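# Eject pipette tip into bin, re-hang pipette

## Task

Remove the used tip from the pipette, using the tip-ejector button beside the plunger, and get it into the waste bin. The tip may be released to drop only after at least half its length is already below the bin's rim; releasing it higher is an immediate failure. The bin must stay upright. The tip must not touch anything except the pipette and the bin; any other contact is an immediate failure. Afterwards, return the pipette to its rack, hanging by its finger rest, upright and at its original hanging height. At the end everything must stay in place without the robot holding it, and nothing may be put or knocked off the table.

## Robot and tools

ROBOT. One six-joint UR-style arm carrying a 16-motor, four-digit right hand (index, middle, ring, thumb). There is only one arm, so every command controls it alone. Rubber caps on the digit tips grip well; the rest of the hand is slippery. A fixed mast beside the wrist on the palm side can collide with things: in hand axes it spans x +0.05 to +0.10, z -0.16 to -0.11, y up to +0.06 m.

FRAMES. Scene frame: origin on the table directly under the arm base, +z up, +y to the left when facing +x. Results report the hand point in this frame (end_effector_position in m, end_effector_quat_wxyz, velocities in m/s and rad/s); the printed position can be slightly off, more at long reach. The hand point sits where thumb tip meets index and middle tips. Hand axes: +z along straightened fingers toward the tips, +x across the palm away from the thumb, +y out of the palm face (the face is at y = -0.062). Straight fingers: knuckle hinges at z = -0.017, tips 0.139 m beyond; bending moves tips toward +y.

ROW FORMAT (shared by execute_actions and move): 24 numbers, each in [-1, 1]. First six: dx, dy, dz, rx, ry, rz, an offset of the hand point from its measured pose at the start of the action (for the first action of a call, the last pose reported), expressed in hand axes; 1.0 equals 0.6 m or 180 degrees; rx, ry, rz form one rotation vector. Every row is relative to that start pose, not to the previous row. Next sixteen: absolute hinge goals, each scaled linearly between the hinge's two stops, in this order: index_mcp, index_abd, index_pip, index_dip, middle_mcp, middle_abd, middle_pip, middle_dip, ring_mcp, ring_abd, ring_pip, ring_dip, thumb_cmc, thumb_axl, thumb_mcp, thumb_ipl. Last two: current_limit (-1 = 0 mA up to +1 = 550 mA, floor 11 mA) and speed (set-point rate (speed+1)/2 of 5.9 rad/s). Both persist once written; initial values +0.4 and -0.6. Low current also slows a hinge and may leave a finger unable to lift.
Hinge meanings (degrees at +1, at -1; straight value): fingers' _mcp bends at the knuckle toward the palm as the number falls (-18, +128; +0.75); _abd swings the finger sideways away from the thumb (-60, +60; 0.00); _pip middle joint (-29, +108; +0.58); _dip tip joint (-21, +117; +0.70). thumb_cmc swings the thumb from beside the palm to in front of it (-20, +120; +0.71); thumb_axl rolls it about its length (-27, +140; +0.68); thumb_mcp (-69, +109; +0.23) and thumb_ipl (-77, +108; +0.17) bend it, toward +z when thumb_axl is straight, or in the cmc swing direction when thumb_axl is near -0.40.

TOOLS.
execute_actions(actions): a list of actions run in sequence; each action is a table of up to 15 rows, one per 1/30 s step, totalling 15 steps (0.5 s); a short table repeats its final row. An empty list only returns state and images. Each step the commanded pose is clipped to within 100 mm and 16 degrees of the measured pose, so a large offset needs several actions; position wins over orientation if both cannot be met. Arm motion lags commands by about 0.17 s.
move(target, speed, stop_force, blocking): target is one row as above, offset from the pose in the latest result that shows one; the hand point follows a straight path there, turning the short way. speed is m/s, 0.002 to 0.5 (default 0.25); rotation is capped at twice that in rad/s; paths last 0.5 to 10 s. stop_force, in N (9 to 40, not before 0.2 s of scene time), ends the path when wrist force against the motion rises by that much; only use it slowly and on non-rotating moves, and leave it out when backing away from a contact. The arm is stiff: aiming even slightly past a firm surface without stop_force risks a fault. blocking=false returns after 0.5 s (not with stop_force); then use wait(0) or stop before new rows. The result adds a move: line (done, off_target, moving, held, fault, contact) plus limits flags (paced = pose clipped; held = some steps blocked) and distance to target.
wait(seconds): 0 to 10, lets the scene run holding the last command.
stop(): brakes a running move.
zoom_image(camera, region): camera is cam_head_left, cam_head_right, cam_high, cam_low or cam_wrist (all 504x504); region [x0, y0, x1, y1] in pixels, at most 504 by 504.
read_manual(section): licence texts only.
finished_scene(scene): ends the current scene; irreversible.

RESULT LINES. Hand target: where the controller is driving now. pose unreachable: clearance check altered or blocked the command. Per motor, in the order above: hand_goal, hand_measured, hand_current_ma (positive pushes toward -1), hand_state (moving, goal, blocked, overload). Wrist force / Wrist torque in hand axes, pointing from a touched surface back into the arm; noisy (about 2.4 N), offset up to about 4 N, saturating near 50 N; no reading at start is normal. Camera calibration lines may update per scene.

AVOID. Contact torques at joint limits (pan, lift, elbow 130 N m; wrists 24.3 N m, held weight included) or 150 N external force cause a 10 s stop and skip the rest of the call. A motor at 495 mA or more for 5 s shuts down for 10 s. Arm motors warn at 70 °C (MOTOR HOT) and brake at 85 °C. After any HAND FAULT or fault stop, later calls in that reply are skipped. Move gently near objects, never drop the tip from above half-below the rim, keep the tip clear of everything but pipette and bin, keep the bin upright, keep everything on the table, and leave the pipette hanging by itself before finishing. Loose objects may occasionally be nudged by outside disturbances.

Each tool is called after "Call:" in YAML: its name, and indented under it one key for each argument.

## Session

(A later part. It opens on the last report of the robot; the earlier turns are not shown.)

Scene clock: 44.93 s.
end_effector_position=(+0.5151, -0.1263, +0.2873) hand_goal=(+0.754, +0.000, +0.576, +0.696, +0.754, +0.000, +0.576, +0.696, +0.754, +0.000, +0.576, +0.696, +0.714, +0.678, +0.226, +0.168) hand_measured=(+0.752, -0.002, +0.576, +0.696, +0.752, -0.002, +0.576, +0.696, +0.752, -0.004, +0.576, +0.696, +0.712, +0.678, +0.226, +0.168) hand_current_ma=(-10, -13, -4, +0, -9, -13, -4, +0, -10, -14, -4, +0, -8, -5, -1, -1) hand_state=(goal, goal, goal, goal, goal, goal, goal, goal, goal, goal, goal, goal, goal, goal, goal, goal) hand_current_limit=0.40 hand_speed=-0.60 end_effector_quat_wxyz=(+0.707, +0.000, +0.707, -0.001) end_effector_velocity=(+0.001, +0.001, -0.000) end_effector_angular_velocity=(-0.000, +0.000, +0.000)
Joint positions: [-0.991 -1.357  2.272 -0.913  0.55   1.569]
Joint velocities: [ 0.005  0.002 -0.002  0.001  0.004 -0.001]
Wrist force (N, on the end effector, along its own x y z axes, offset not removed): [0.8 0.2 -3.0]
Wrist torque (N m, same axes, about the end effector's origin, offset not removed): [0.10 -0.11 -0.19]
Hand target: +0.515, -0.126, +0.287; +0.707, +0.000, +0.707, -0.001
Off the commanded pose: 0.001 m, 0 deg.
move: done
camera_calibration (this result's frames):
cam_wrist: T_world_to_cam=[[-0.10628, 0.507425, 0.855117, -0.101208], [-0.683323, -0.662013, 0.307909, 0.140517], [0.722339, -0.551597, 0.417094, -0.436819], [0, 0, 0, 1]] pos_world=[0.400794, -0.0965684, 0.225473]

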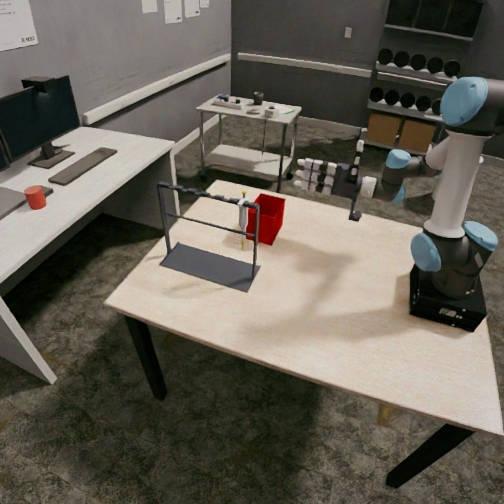

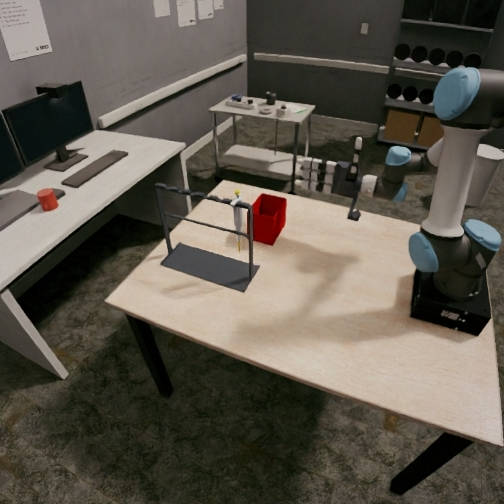

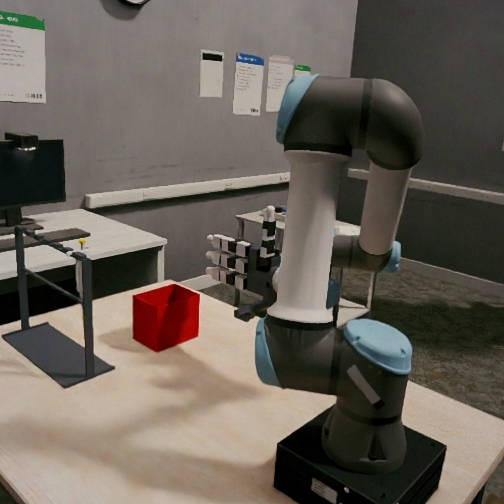

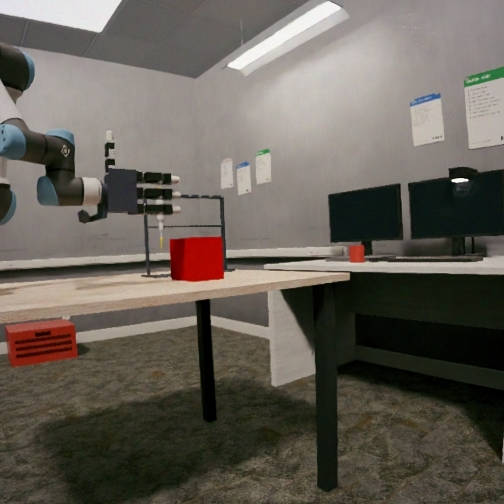

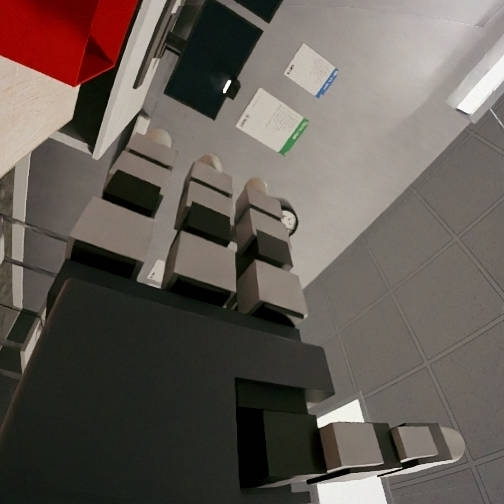

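Call:
move:
  target: [0.042,0.28,0.29,0,0,0,0.754,0,0.576,0.696,0.754,0,0.576,0.696,0.754,0,0.576,0.696,0.714,0.678,0.226,0.168,0.4,-0.6]
  speed: 0.2

Scene clock: 52.30 s.
end_effector_position=(+0.6893, +0.0416, +0.2615) hand_goal=(+0.754, +0.000, +0.576, +0.696, +0.754, +0.000, +0.576, +0.696, +0.754, +0.000, +0.576, +0.696, +0.714, +0.678, +0.226, +0.168) hand_measured=(+0.752, -0.002, +0.576, +0.696, +0.752, -0.002, +0.576, +0.696, +0.752, -0.004, +0.576, +0.696, +0.712, +0.678, +0.226, +0.168) hand_current_ma=(-9, -13, -4, +0, -8, -13, -4, +0, -9, -14, -4, +0, -7, -5, -1, -1) hand_state=(goal, goal, goal, goal, goal, goal, goal, goal, goal, goal, goal, goal, goal, goal, goal, goal) hand_current_limit=0.40 hand_speed=-0.60 end_effector_quat_wxyz=(+0.707, -0.000, +0.707, -0.001) end_effector_velocity=(+0.001, +0.001, +0.000) end_effector_angular_velocity=(+0.000, -0.000, +0.000)
Joint positions: [-0.356 -1.105  1.98  -0.874  1.185  1.57 ]
Joint velocities: [ 0.004  0.003 -0.004  0.001  0.003  0.   ]
Wrist force (N, on the end effector, along its own x y z axes, offset not removed): [2.7 0.7 -0.7]
Wrist torque (N m, same axes, about the end effector's origin, offset not removed): [0.11 -0.26 -0.01]
Hand target: +0.689, +0.042, +0.262; +0.707, -0.000, +0.707, -0.001
Off the commanded pose: 0.000 m, 0 deg.
move: done
camera_calibration (this result's frames):
cam_wrist: T_world_to_cam=[[-0.106034, 0.50762, 0.855031, -0.145972], [-0.683211, -0.661961, 0.308271, 0.378487], [0.722481, -0.55148, 0.417002, -0.459414], [0, 0, 0, 1]] pos_world=[0.575026, 0.0712843, 0.199711]

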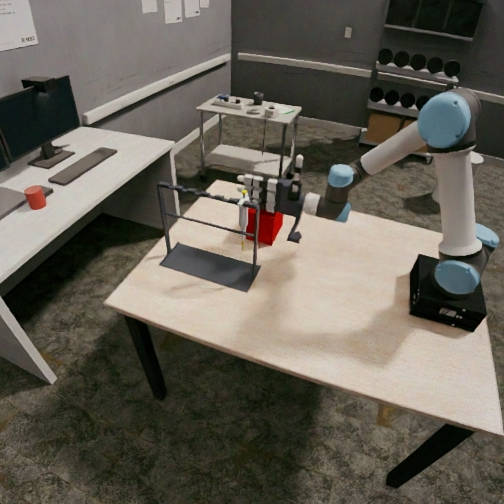

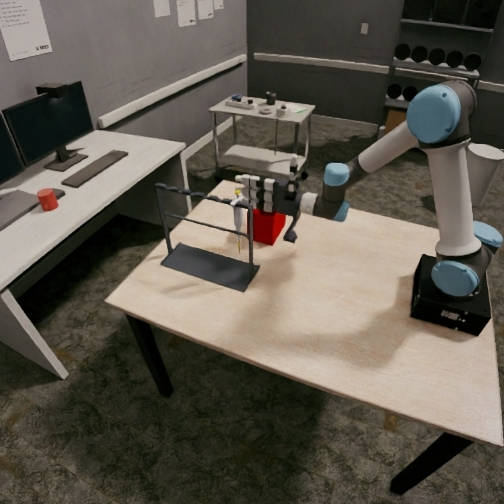

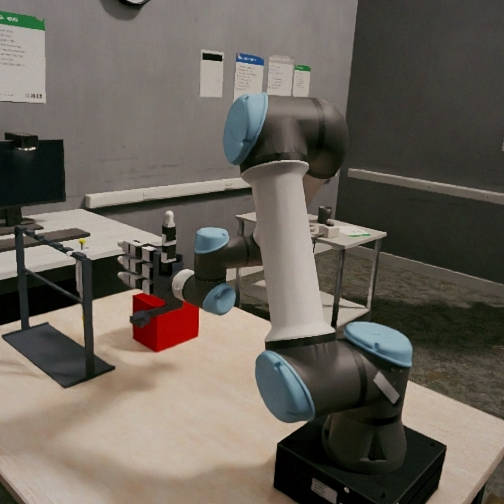

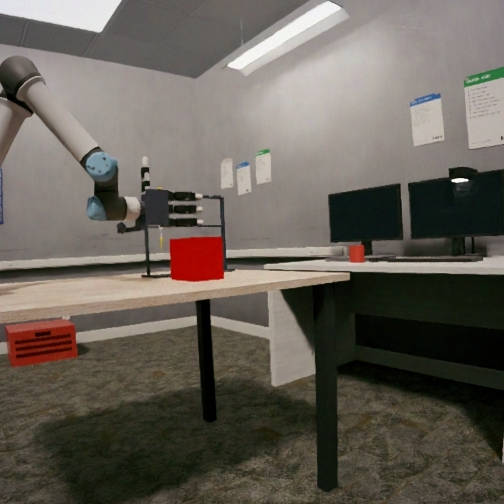

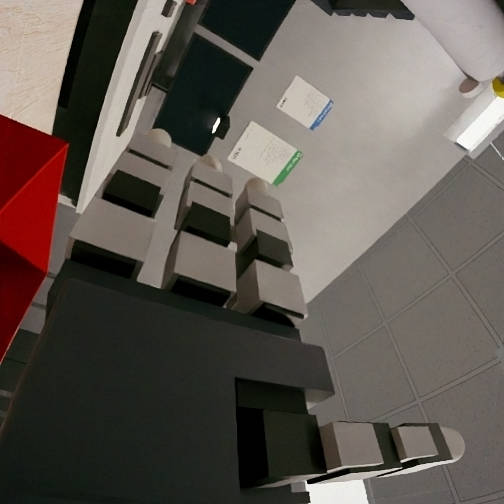

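Call:
move:
  target: [0,0.13,0,0,0,0,0.754,0,0.576,0.696,0.754,0,0.576,0.696,0.754,0,0.576,0.696,0.714,0.678,0.226,0.168,0.4,-0.6]
  speed: 0.1

Call:
zoom_image:
  camera: "cam_head_left"
  region: [190, 150, 330, 270]

Call:
zoom_image:
  camera: "cam_high"
  region: [40, 200, 200, 340]

Scene clock: 55.67 s.
end_effector_position=(+0.6894, +0.1195, +0.2613) hand_goal=(+0.754, +0.000, +0.576, +0.696, +0.754, +0.000, +0.576, +0.696, +0.754, +0.000, +0.576, +0.696, +0.714, +0.678, +0.226, +0.168) hand_measured=(+0.752, -0.002, +0.576, +0.696, +0.752, -0.002, +0.576, +0.696, +0.752, -0.004, +0.576, +0.696, +0.712, +0.678, +0.226, +0.168) hand_current_ma=(-9, -13, -4, +0, -8, -13, -4, +0, -9, -14, -4, +0, -7, -5, -1, -1) hand_state=(goal, goal, goal, goal, goal, goal, goal, goal, goal, goal, goal, goal, goal, goal, goal, goal) hand_current_limit=0.40 hand_speed=-0.60 end_effector_quat_wxyz=(+0.707, -0.000, +0.707, -0.001) end_effector_velocity=(+0.000, +0.001, -0.000) end_effector_angular_velocity=(+0.001, +0.001, -0.001)
Joint positions: [-0.188 -1.106  1.982 -0.875  1.354  1.57 ]
Joint velocities: [ 0.003  0.001 -0.001  0.001  0.004  0.001]
Wrist force (N, on the end effector, along its own x y z axes, offset not removed): [3.5 0.3 -4.7]
Wrist torque (N m, same axes, about the end effector's origin, offset not removed): [0.41 -0.52 0.36]
Hand target: +0.689, +0.120, +0.261; +0.707, -0.000, +0.707, -0.001
Off the commanded pose: 0.000 m, 0 deg.
move: done
camera_calibration (this result's frames):
cam_wrist: T_world_to_cam=[[-0.106018, 0.507728, 0.854969, -0.185321], [-0.683182, -0.661939, 0.308379, 0.430172], [0.722511, -0.551406, 0.417048, -0.416448], [0, 0, 0, 1]] pos_world=[0.575127, 0.149209, 0.199467]

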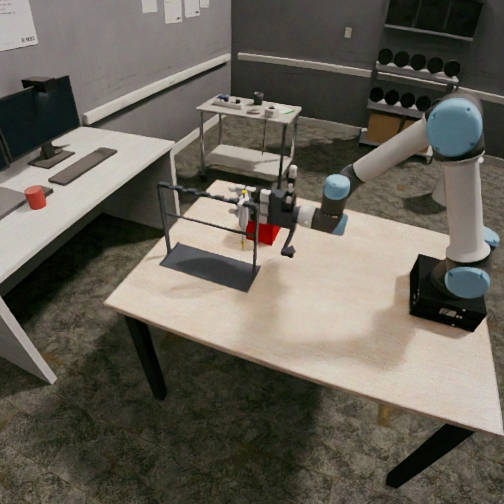

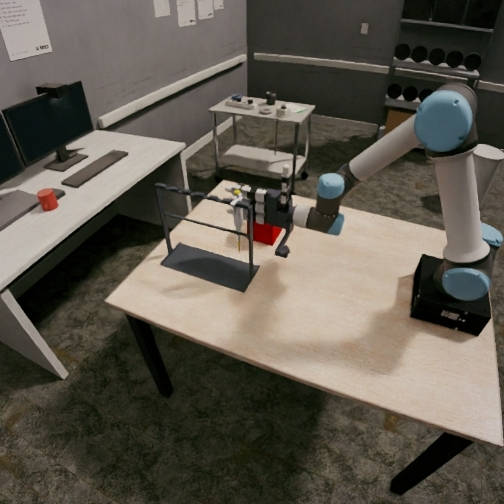

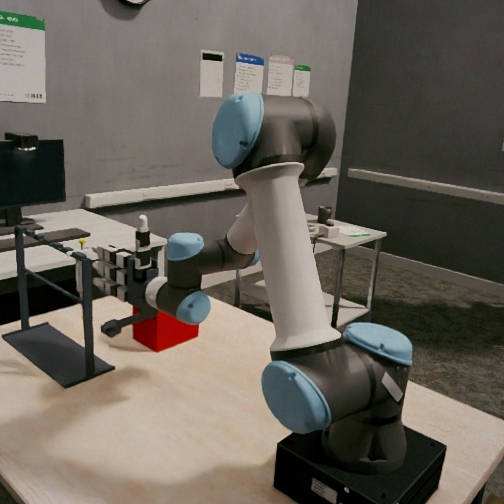

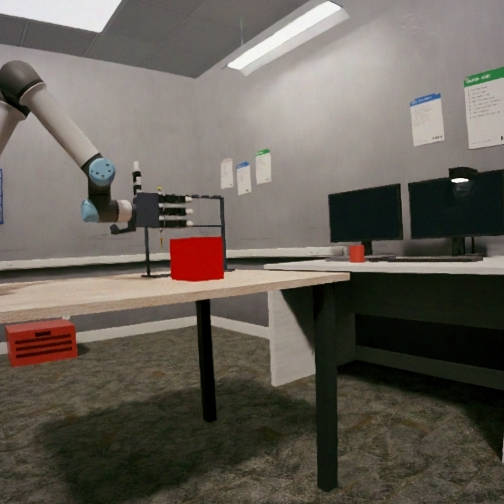

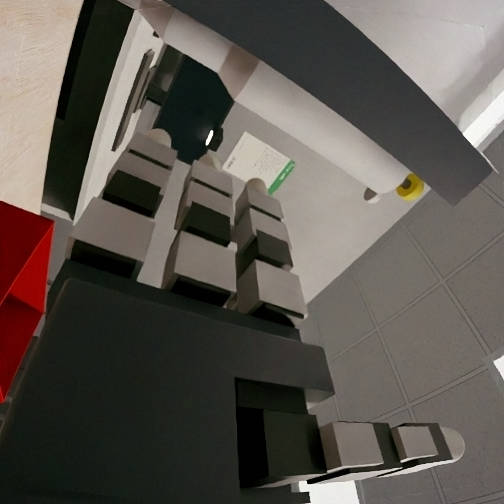

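Region (190, 150, 330, 270) of cam_head_left's 504x504 image, scaled by 3.600, with more detail than that image has; it fills the top 432 rows of this view, and the rest is white.

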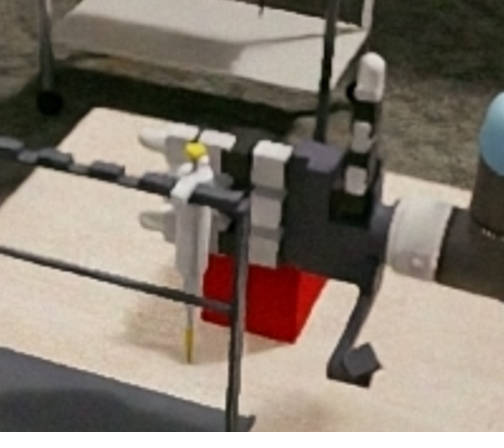

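Region (40, 200, 200, 340) of cam_high's 504x504 image, scaled by 3.150, with more detail than that image has; it fills the top 441 rows of this view, and the rest is white.

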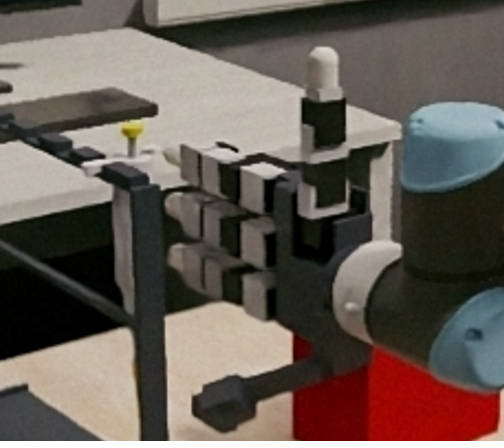

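Call:
move:
  target: [0,0.075,0,0,0,0,0.754,0,0.576,0.696,0.754,0,0.576,0.696,0.754,0,0.576,0.696,0.714,0.678,0.226,0.168,0.4,-0.6]
  speed: 0.05

Call:
zoom_image:
  camera: "cam_head_left"
  region: [190, 150, 330, 270]

Call:
zoom_image:
  camera: "cam_high"
  region: [40, 200, 200, 340]

Scene clock: 61.43 s.
end_effector_position=(+0.6895, +0.1645, +0.2612) hand_goal=(+0.754, +0.000, +0.576, +0.696, +0.754, +0.000, +0.576, +0.696, +0.754, +0.000, +0.576, +0.696, +0.714, +0.678, +0.226, +0.168) hand_measured=(+0.752, -0.002, +0.576, +0.696, +0.752, -0.002, +0.576, +0.696, +0.752, -0.004, +0.576, +0.696, +0.712, +0.678, +0.226, +0.168) hand_current_ma=(-9, -13, -4, +0, -8, -13, -4, +0, -9, -14, -4, +0, -7, -5, -1, -1) hand_state=(goal, goal, goal, goal, goal, goal, goal, goal, goal, goal, goal, goal, goal, goal, goal, goal) hand_current_limit=0.40 hand_speed=-0.60 end_effector_quat_wxyz=(+0.707, -0.000, +0.707, -0.001) end_effector_velocity=(-0.000, +0.002, +0.000) end_effector_angular_velocity=(+0.000, -0.000, +0.001)
Joint positions: [-0.088 -1.096  1.965 -0.868  1.454  1.57 ]
Joint velocities: [ 0.004  0.    -0.001  0.     0.003  0.   ]
Wrist force (N, on the end effector, along its own x y z axes, offset not removed): [1.2 -3.2 0.5]
Wrist torque (N m, same axes, about the end effector's origin, offset not removed): [-0.37 -0.27 0.02]
Hand target: +0.689, +0.165, +0.261; +0.707, -0.000, +0.707, -0.001
Off the commanded pose: 0.000 m, 0 deg.
move: done
camera_calibration (this result's frames):
cam_wrist: T_world_to_cam=[[-0.106016, 0.507792, 0.854931, -0.20801], [-0.68317, -0.661925, 0.308438, 0.459971], [0.722523, -0.551364, 0.417083, -0.391674], [0, 0, 0, 1]] pos_world=[0.575179, 0.194138, 0.199322]

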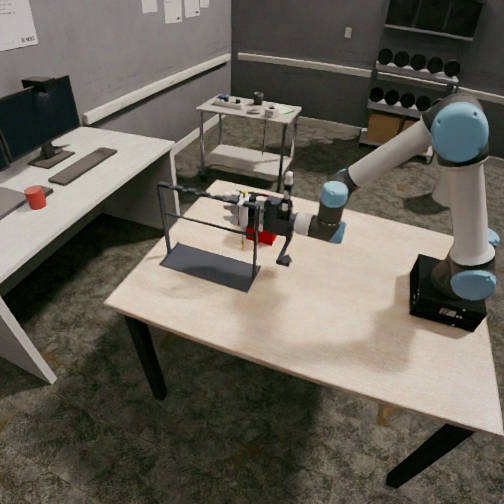

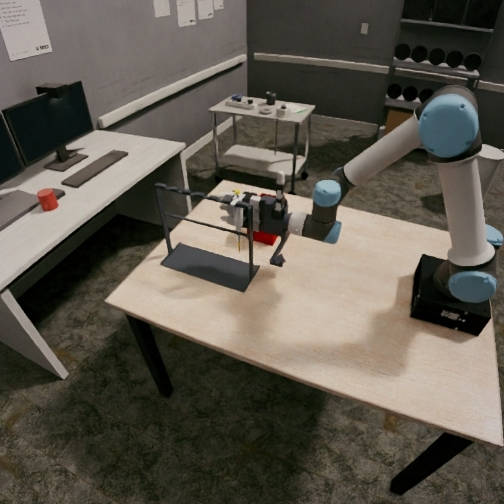

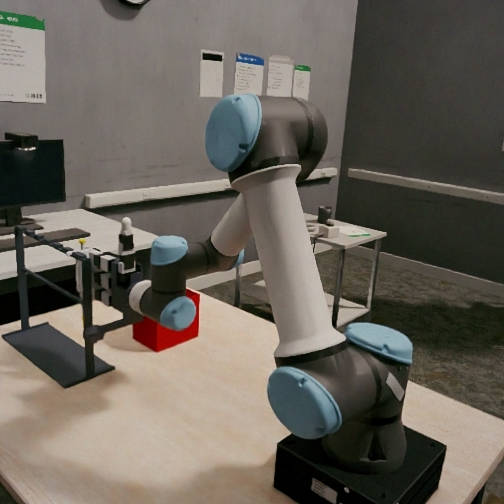

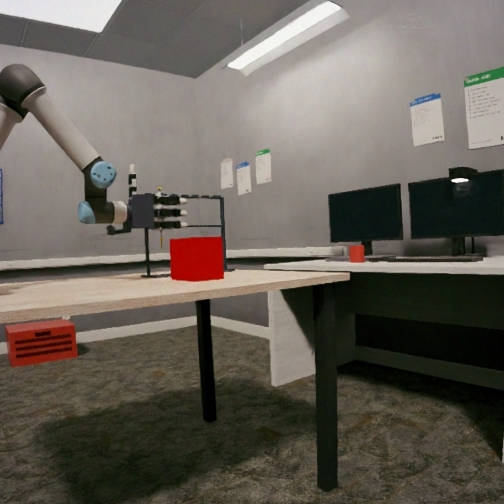

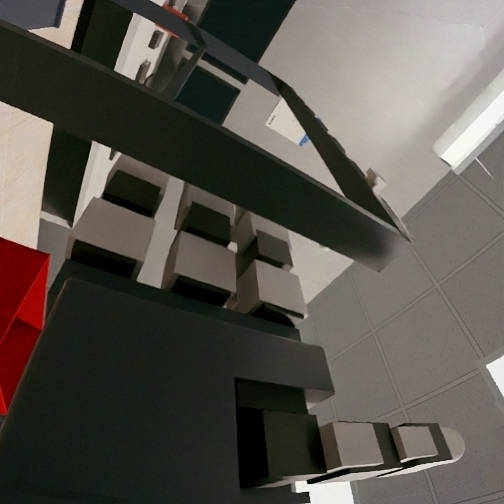

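Region (190, 150, 330, 270) of cam_head_left's 504x504 image, scaled by 3.600, with more detail than that image has; it fills the top 432 rows of this view, and the rest is white.

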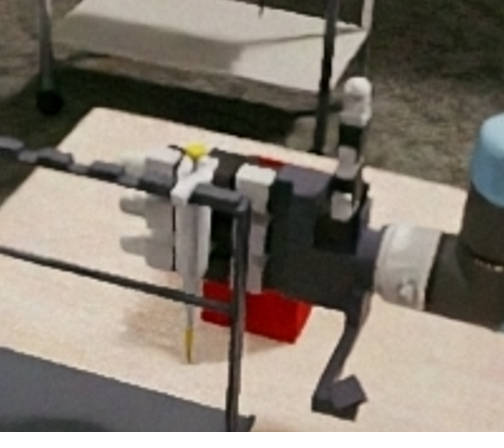

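Region (40, 200, 200, 340) of cam_high's 504x504 image, scaled by 3.150, with more detail than that image has; it fills the top 441 rows of this view, and the rest is white.

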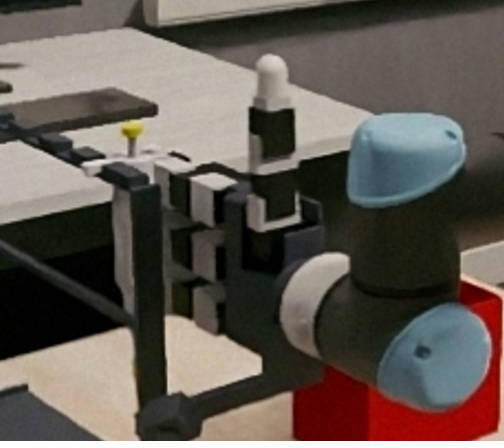

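Call:
move:
  target: [0.015,0.0,0.05,0,0,0,0.754,0,0.576,0.696,0.754,0,0.576,0.696,0.754,0,0.576,0.696,0.714,0.678,0.226,0.168,0.4,-0.6]
  speed: 0.05

Call:
move:
  target: [0,0.0,0,0,0,0,0.0,0,0.0,0.2,0.0,0,0.0,0.2,0.3,0,0.2,0.4,0.714,0.678,0.226,0.168,0.4,-0.6]
  speed: 0.05

Call:
zoom_image:
  camera: "cam_head_left"
  region: [190, 150, 330, 270]

Call:
zoom_image:
  camera: "cam_high"
  region: [40, 200, 200, 340]

Scene clock: 64.77 s.
end_effector_position=(+0.7193, +0.1644, +0.2522) hand_goal=(+0.754, +0.000, +0.576, +0.696, +0.754, +0.000, +0.576, +0.696, +0.754, +0.000, +0.576, +0.696, +0.714, +0.678, +0.226, +0.168) hand_measured=(+0.752, -0.002, +0.576, +0.696, +0.752, -0.002, +0.576, +0.696, +0.752, -0.004, +0.576, +0.696, +0.712, +0.678, +0.226, +0.168) hand_current_ma=(-9, -13, -4, +0, -8, -13, -4, +0, -9, -14, -4, +0, -7, -5, -1, -1) hand_state=(goal, goal, goal, goal, goal, goal, goal, goal, goal, goal, goal, goal, goal, goal, goal, goal) hand_current_limit=0.40 hand_speed=-0.60 end_effector_quat_wxyz=(+0.707, -0.000, +0.707, -0.001) end_effector_velocity=(+0.002, -0.001, -0.000) end_effector_angular_velocity=(+0.000, -0.000, -0.001)
Joint positions: [-0.081 -1.029  1.879 -0.849  1.461  1.57 ]
Joint velocities: [-0.001  0.003 -0.004  0.001  0.001  0.   ]
Wrist force (N, on the end effector, along its own x y z axes, offset not removed): [3.7 -3.7 0.2]
Wrist torque (N m, same axes, about the end effector's origin, offset not removed): [-0.42 -0.70 0.23]
Hand target: +0.719, +0.164, +0.252; +0.707, -0.000, +0.707, -0.001
Off the commanded pose: 0.000 m, 0 deg.
move: done
camera_calibration (this result's frames):
cam_wrist: T_world_to_cam=[[-0.106016, 0.507797, 0.854929, -0.197138], [-0.683169, -0.661924, 0.308442, 0.483111], [0.722523, -0.551361, 0.417086, -0.409551], [0, 0, 0, 1]] pos_world=[0.605057, 0.194078, 0.190345]

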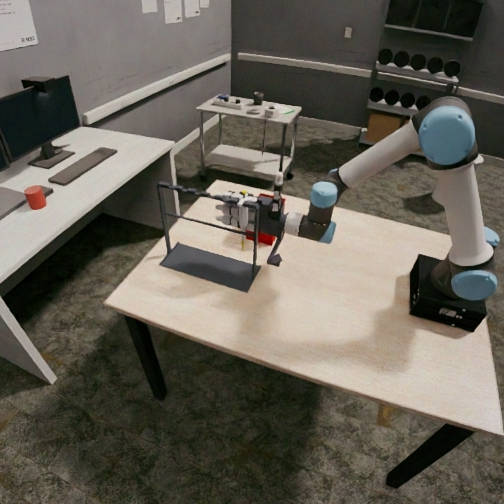

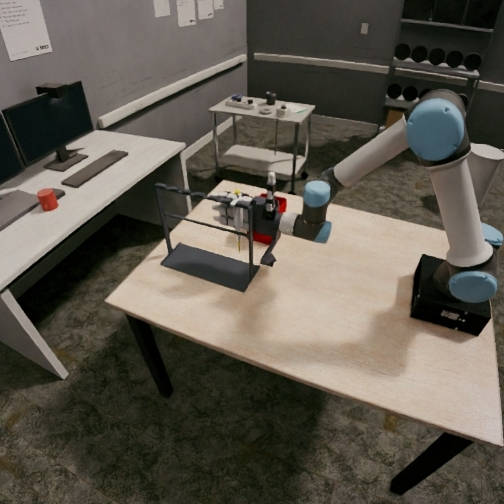

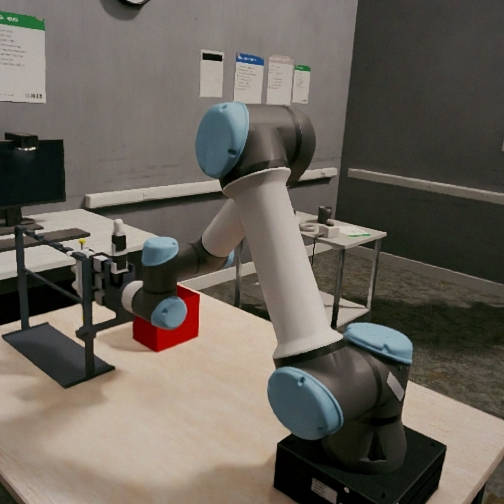

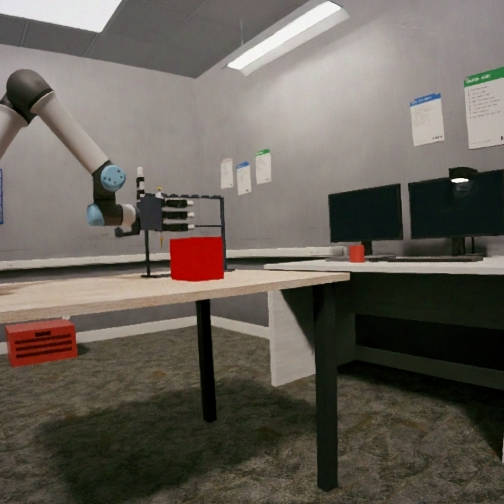

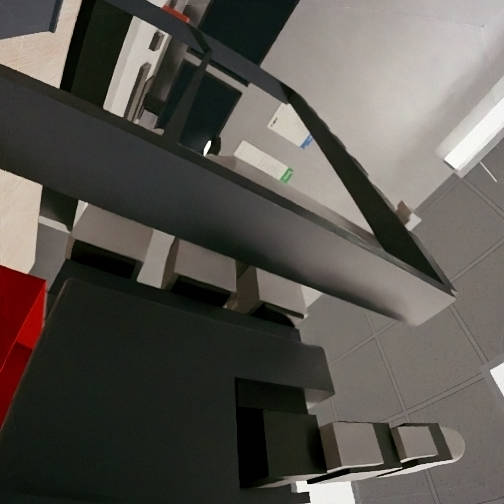

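Scene clock: 65.87 s.
end_effector_position=(+0.7193, +0.1644, +0.2522) hand_goal=(+0.000, +0.000, +0.000, +0.200, +0.000, +0.000, +0.000, +0.200, +0.300, +0.000, +0.200, +0.400, +0.714, +0.678, +0.226, +0.168) hand_measured=(+0.002, -0.002, +0.002, +0.202, +0.002, -0.002, +0.002, +0.204, +0.332, -0.010, +0.216, +0.412, +0.712, +0.678, +0.226, +0.168) hand_current_ma=(+15, -13, +14, +14, +15, -13, +13, +16, +167, -41, +92, +59, -7, -5, -1, -1) hand_state=(goal, goal, goal, goal, goal, goal, goal, goal, blocked, goal, goal, goal, goal, goal, goal, goal) hand_current_limit=0.40 hand_speed=-0.60 end_effector_quat_wxyz=(+0.707, -0.000, +0.707, -0.001) end_effector_velocity=(+0.000, -0.000, -0.000) end_effector_angular_velocity=(-0.001, -0.000, -0.000)
Joint positions: [-0.081 -1.029  1.879 -0.849  1.461  1.57 ]
Joint velocities: [-0.     0.     0.    -0.     0.    -0.001]
Wrist force (N, on the end effector, along its own x y z axes, offset not removed): [2.0 0.9 3.1]
Wrist torque (N m, same axes, about the end effector's origin, offset not removed): [-0.20 -0.66 -0.32]
Hand target: +0.719, +0.164, +0.252; +0.707, -0.000, +0.707, -0.001
Off the commanded pose: 0.000 m, 0 deg.
move: done
camera_calibration (this result's frames):
cam_wrist: T_world_to_cam=[[-0.105981, 0.507798, 0.854932, -0.197159], [-0.683182, -0.661904, 0.308456, 0.483115], [0.722516, -0.551384, 0.417068, -0.40954], [0, 0, 0, 1]] pos_world=[0.60506, 0.194079, 0.190344]

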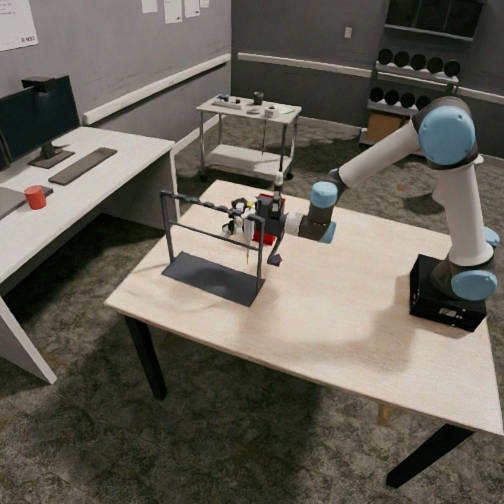

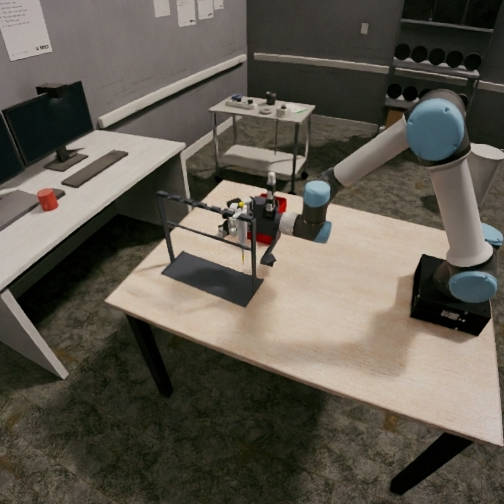

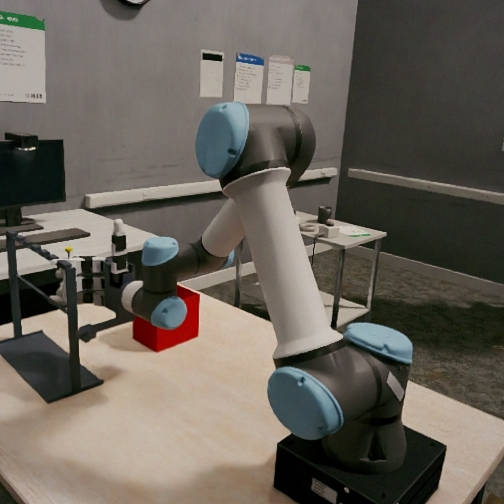

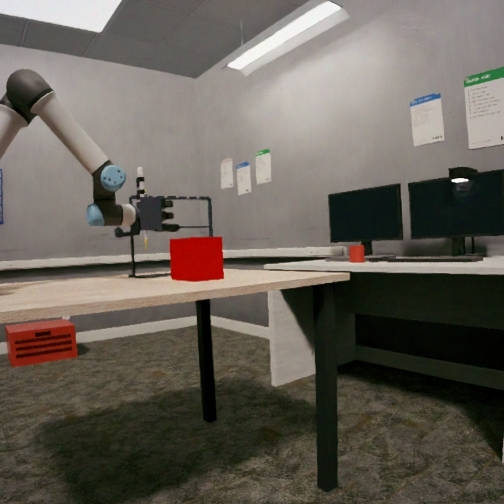

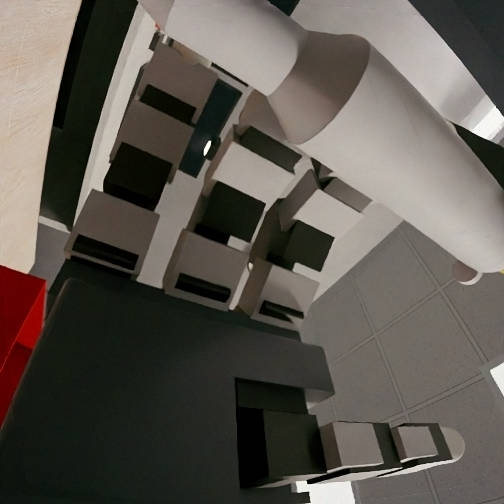

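Region (190, 150, 330, 270) of cam_head_left's 504x504 image, scaled by 3.600, with more detail than that image has; it fills the top 432 rows of this view, and the rest is white.

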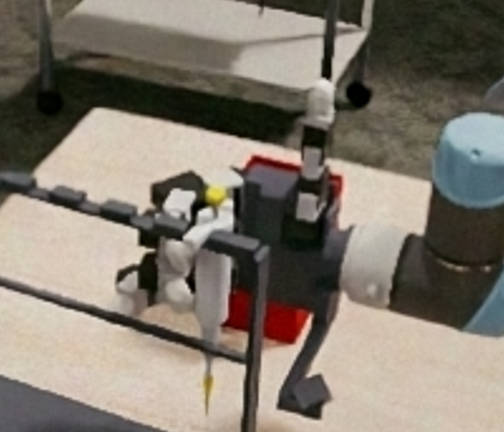

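Region (40, 200, 200, 340) of cam_high's 504x504 image, scaled by 3.150, with more detail than that image has; it fills the top 441 rows of this view, and the rest is white.

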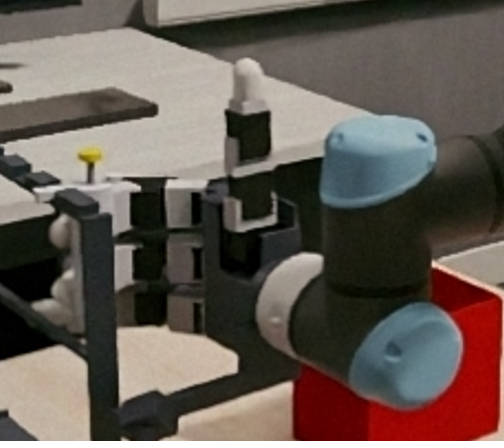

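Call:
move:
  target: [0,0.0,0,0,0,0,0.754,0,0.576,0.696,0.754,0,0.576,0.696,0.754,0,0.576,0.696,0.714,0.678,0.226,0.168,0.4,-0.6]
  speed: 0.05

Call:
move:
  target: [0,0.14,-0.04,0,0,0,0.754,0,0.576,0.696,0.754,0,0.576,0.696,0.754,0,0.576,0.696,0.714,0.678,0.226,0.168,0.4,-0.6]
  speed: 0.05

Call:
zoom_image:
  camera: "cam_head_left"
  region: [190, 150, 330, 270]

Call:
zoom_image:
  camera: "cam_high"
  region: [20, 200, 180, 340]

Scene clock: 70.57 s.
end_effector_position=(+0.7193, +0.1644, +0.2522) hand_goal=(+0.754, +0.000, +0.576, +0.696, +0.754, +0.000, +0.576, +0.696, +0.754, +0.000, +0.576, +0.696, +0.714, +0.678, +0.226, +0.168) hand_measured=(+0.752, -0.002, +0.574, +0.694, +0.752, -0.002, +0.574, +0.692, +0.752, -0.010, +0.574, +0.694, +0.712, +0.678, +0.226, +0.168) hand_current_ma=(-14, -13, -12, -14, -13, -13, -12, -15, -14, -41, -12, -14, -7, -5, -1, -1) hand_state=(goal, goal, goal, goal, goal, goal, goal, goal, goal, goal, goal, goal, goal, goal, goal, goal) hand_current_limit=0.40 hand_speed=-0.60 end_effector_quat_wxyz=(+0.707, -0.000, +0.707, -0.001) end_effector_velocity=(-0.000, +0.000, -0.000) end_effector_angular_velocity=(+0.000, +0.001, +0.000)
Joint positions: [-0.081 -1.029  1.879 -0.849  1.461  1.57 ]
Joint velocities: [ 0.001  0.    -0.     0.001  0.     0.   ]
Wrist force (N, on the end effector, along its own x y z axes, offset not removed): [-1.6 -0.4 -0.3]
Wrist torque (N m, same axes, about the end effector's origin, offset not removed): [-0.21 -0.02 -0.07]
Hand target: +0.719, +0.164, +0.252; +0.707, -0.000, +0.707, -0.001
Off the commanded pose: 0.000 m, 0 deg.
move: done
camera_calibration (this result's frames):
cam_wrist: T_world_to_cam=[[-0.106002, 0.507799, 0.854929, -0.197147], [-0.683186, -0.661907, 0.308443, 0.483119], [0.72251, -0.55138, 0.417085, -0.409539], [0, 0, 0, 1]] pos_world=[0.605058, 0.194079, 0.190345]

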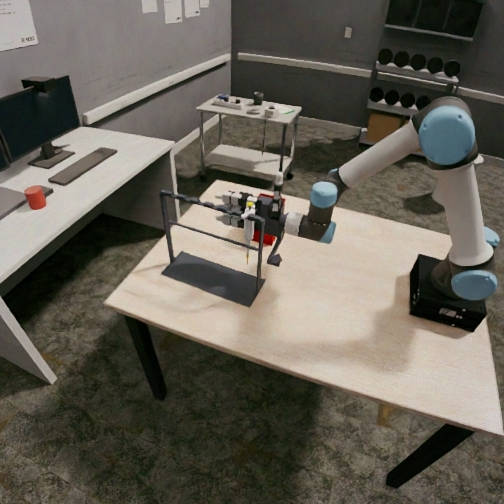

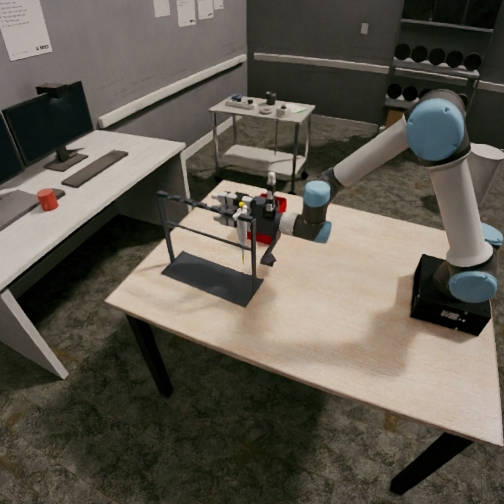

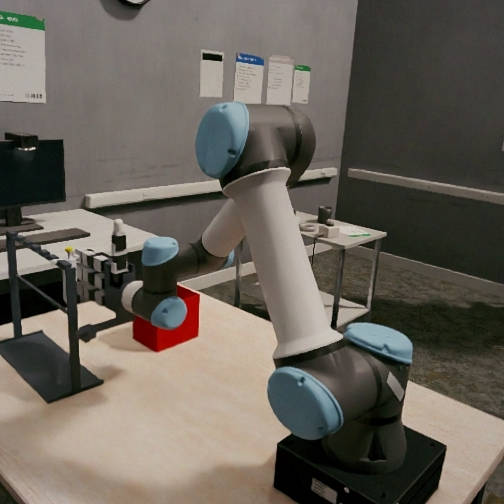

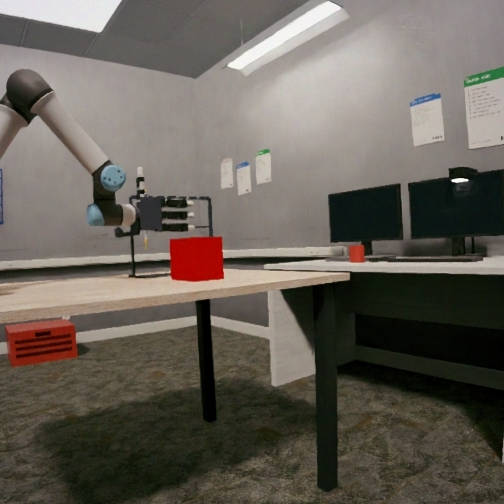

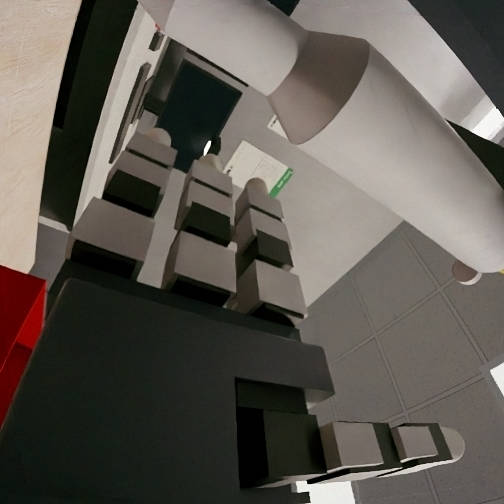

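Scene clock: 72.70 s.
end_effector_position=(+0.6955, +0.2484, +0.2519) hand_goal=(+0.754, +0.000, +0.576, +0.696, +0.754, +0.000, +0.576, +0.696, +0.754, +0.000, +0.576, +0.696, +0.714, +0.678, +0.226, +0.168) hand_measured=(+0.752, -0.002, +0.574, +0.694, +0.752, -0.002, +0.574, +0.692, +0.752, -0.010, +0.574, +0.694, +0.712, +0.678, +0.226, +0.168) hand_current_ma=(-13, -13, -12, -14, -12, -13, -12, -15, -13, -41, -12, -14, -7, -5, -1, -1) hand_state=(goal, goal, goal, goal, goal, goal, goal, goal, goal, goal, goal, goal, goal, goal, goal, goal) hand_current_limit=0.40 hand_speed=-0.60 end_effector_quat_wxyz=(+0.707, -0.000, +0.707, -0.001) end_effector_velocity=(-0.000, +0.001, -0.000) end_effector_angular_velocity=(+0.000, +0.000, +0.000)
Joint positions: [ 0.094 -1.032  1.886 -0.853  1.636  1.57 ]
Joint velocities: [ 0.003  0.001 -0.     0.     0.002  0.   ]
Wrist force (N, on the end effector, along its own x y z axes, offset not removed): [3.1 -0.3 2.2]
Wrist torque (N m, same axes, about the end effector's origin, offset not removed): [-0.06 -0.59 0.08]
Hand target: +0.695, +0.249, +0.252; +0.707, -0.000, +0.707, -0.001
Off the commanded pose: 0.000 m, 0 deg.
move: done
camera_calibration (this result's frames):
cam_wrist: T_world_to_cam=[[-0.106008, 0.507915, 0.85486, -0.242108], [-0.683178, -0.661873, 0.308533, 0.522457], [0.722517, -0.551314, 0.41716, -0.345906], [0, 0, 0, 1]] pos_world=[0.581188, 0.278067, 0.190071]

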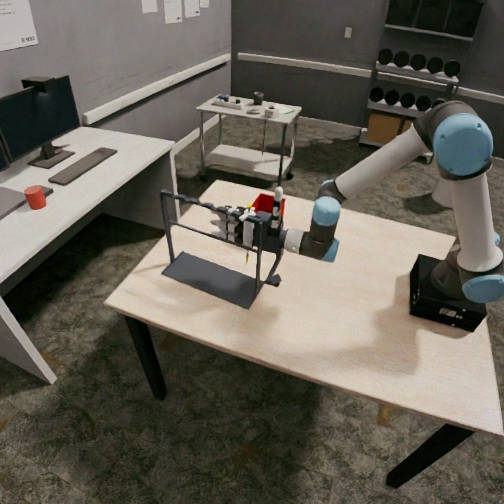

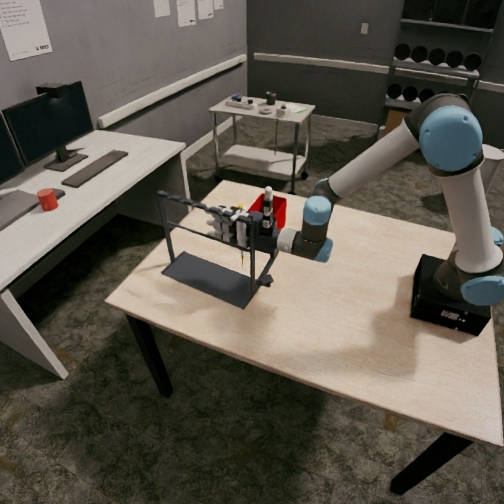

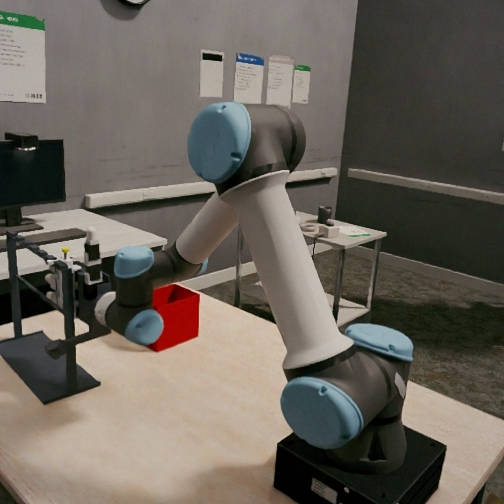

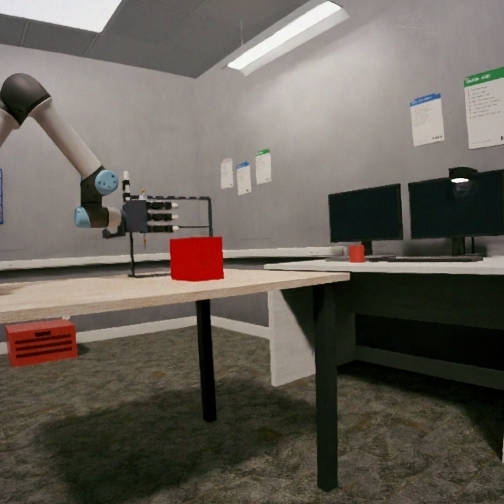

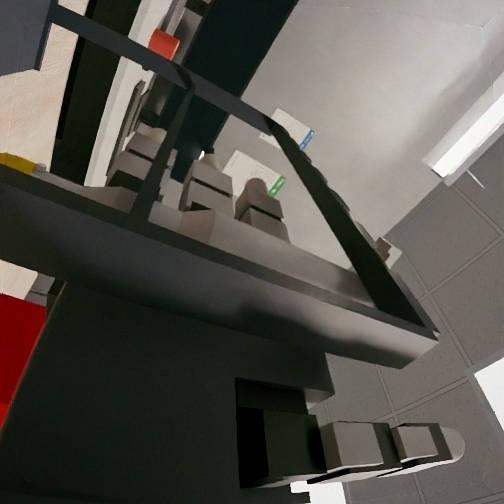

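Region (190, 150, 330, 270) of cam_head_left's 504x504 image, scaled by 3.600, with more detail than that image has; it fills the top 432 rows of this view, and the rest is white.

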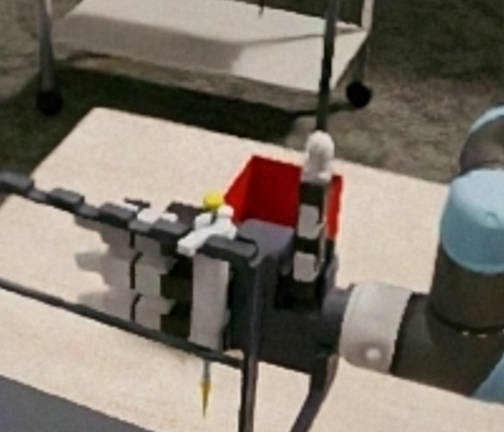

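Region (20, 200, 180, 340) of cam_high's 504x504 image, scaled by 3.150, with more detail than that image has; it fills the top 441 rows of this view, and the rest is white.

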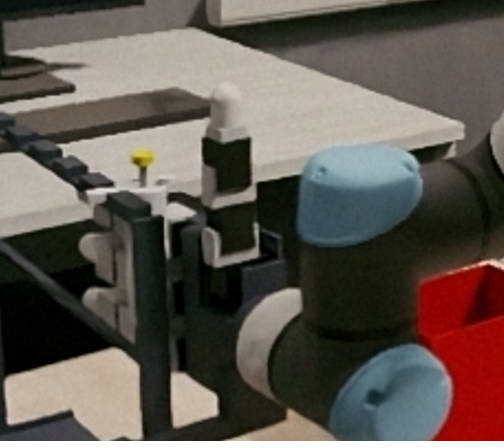

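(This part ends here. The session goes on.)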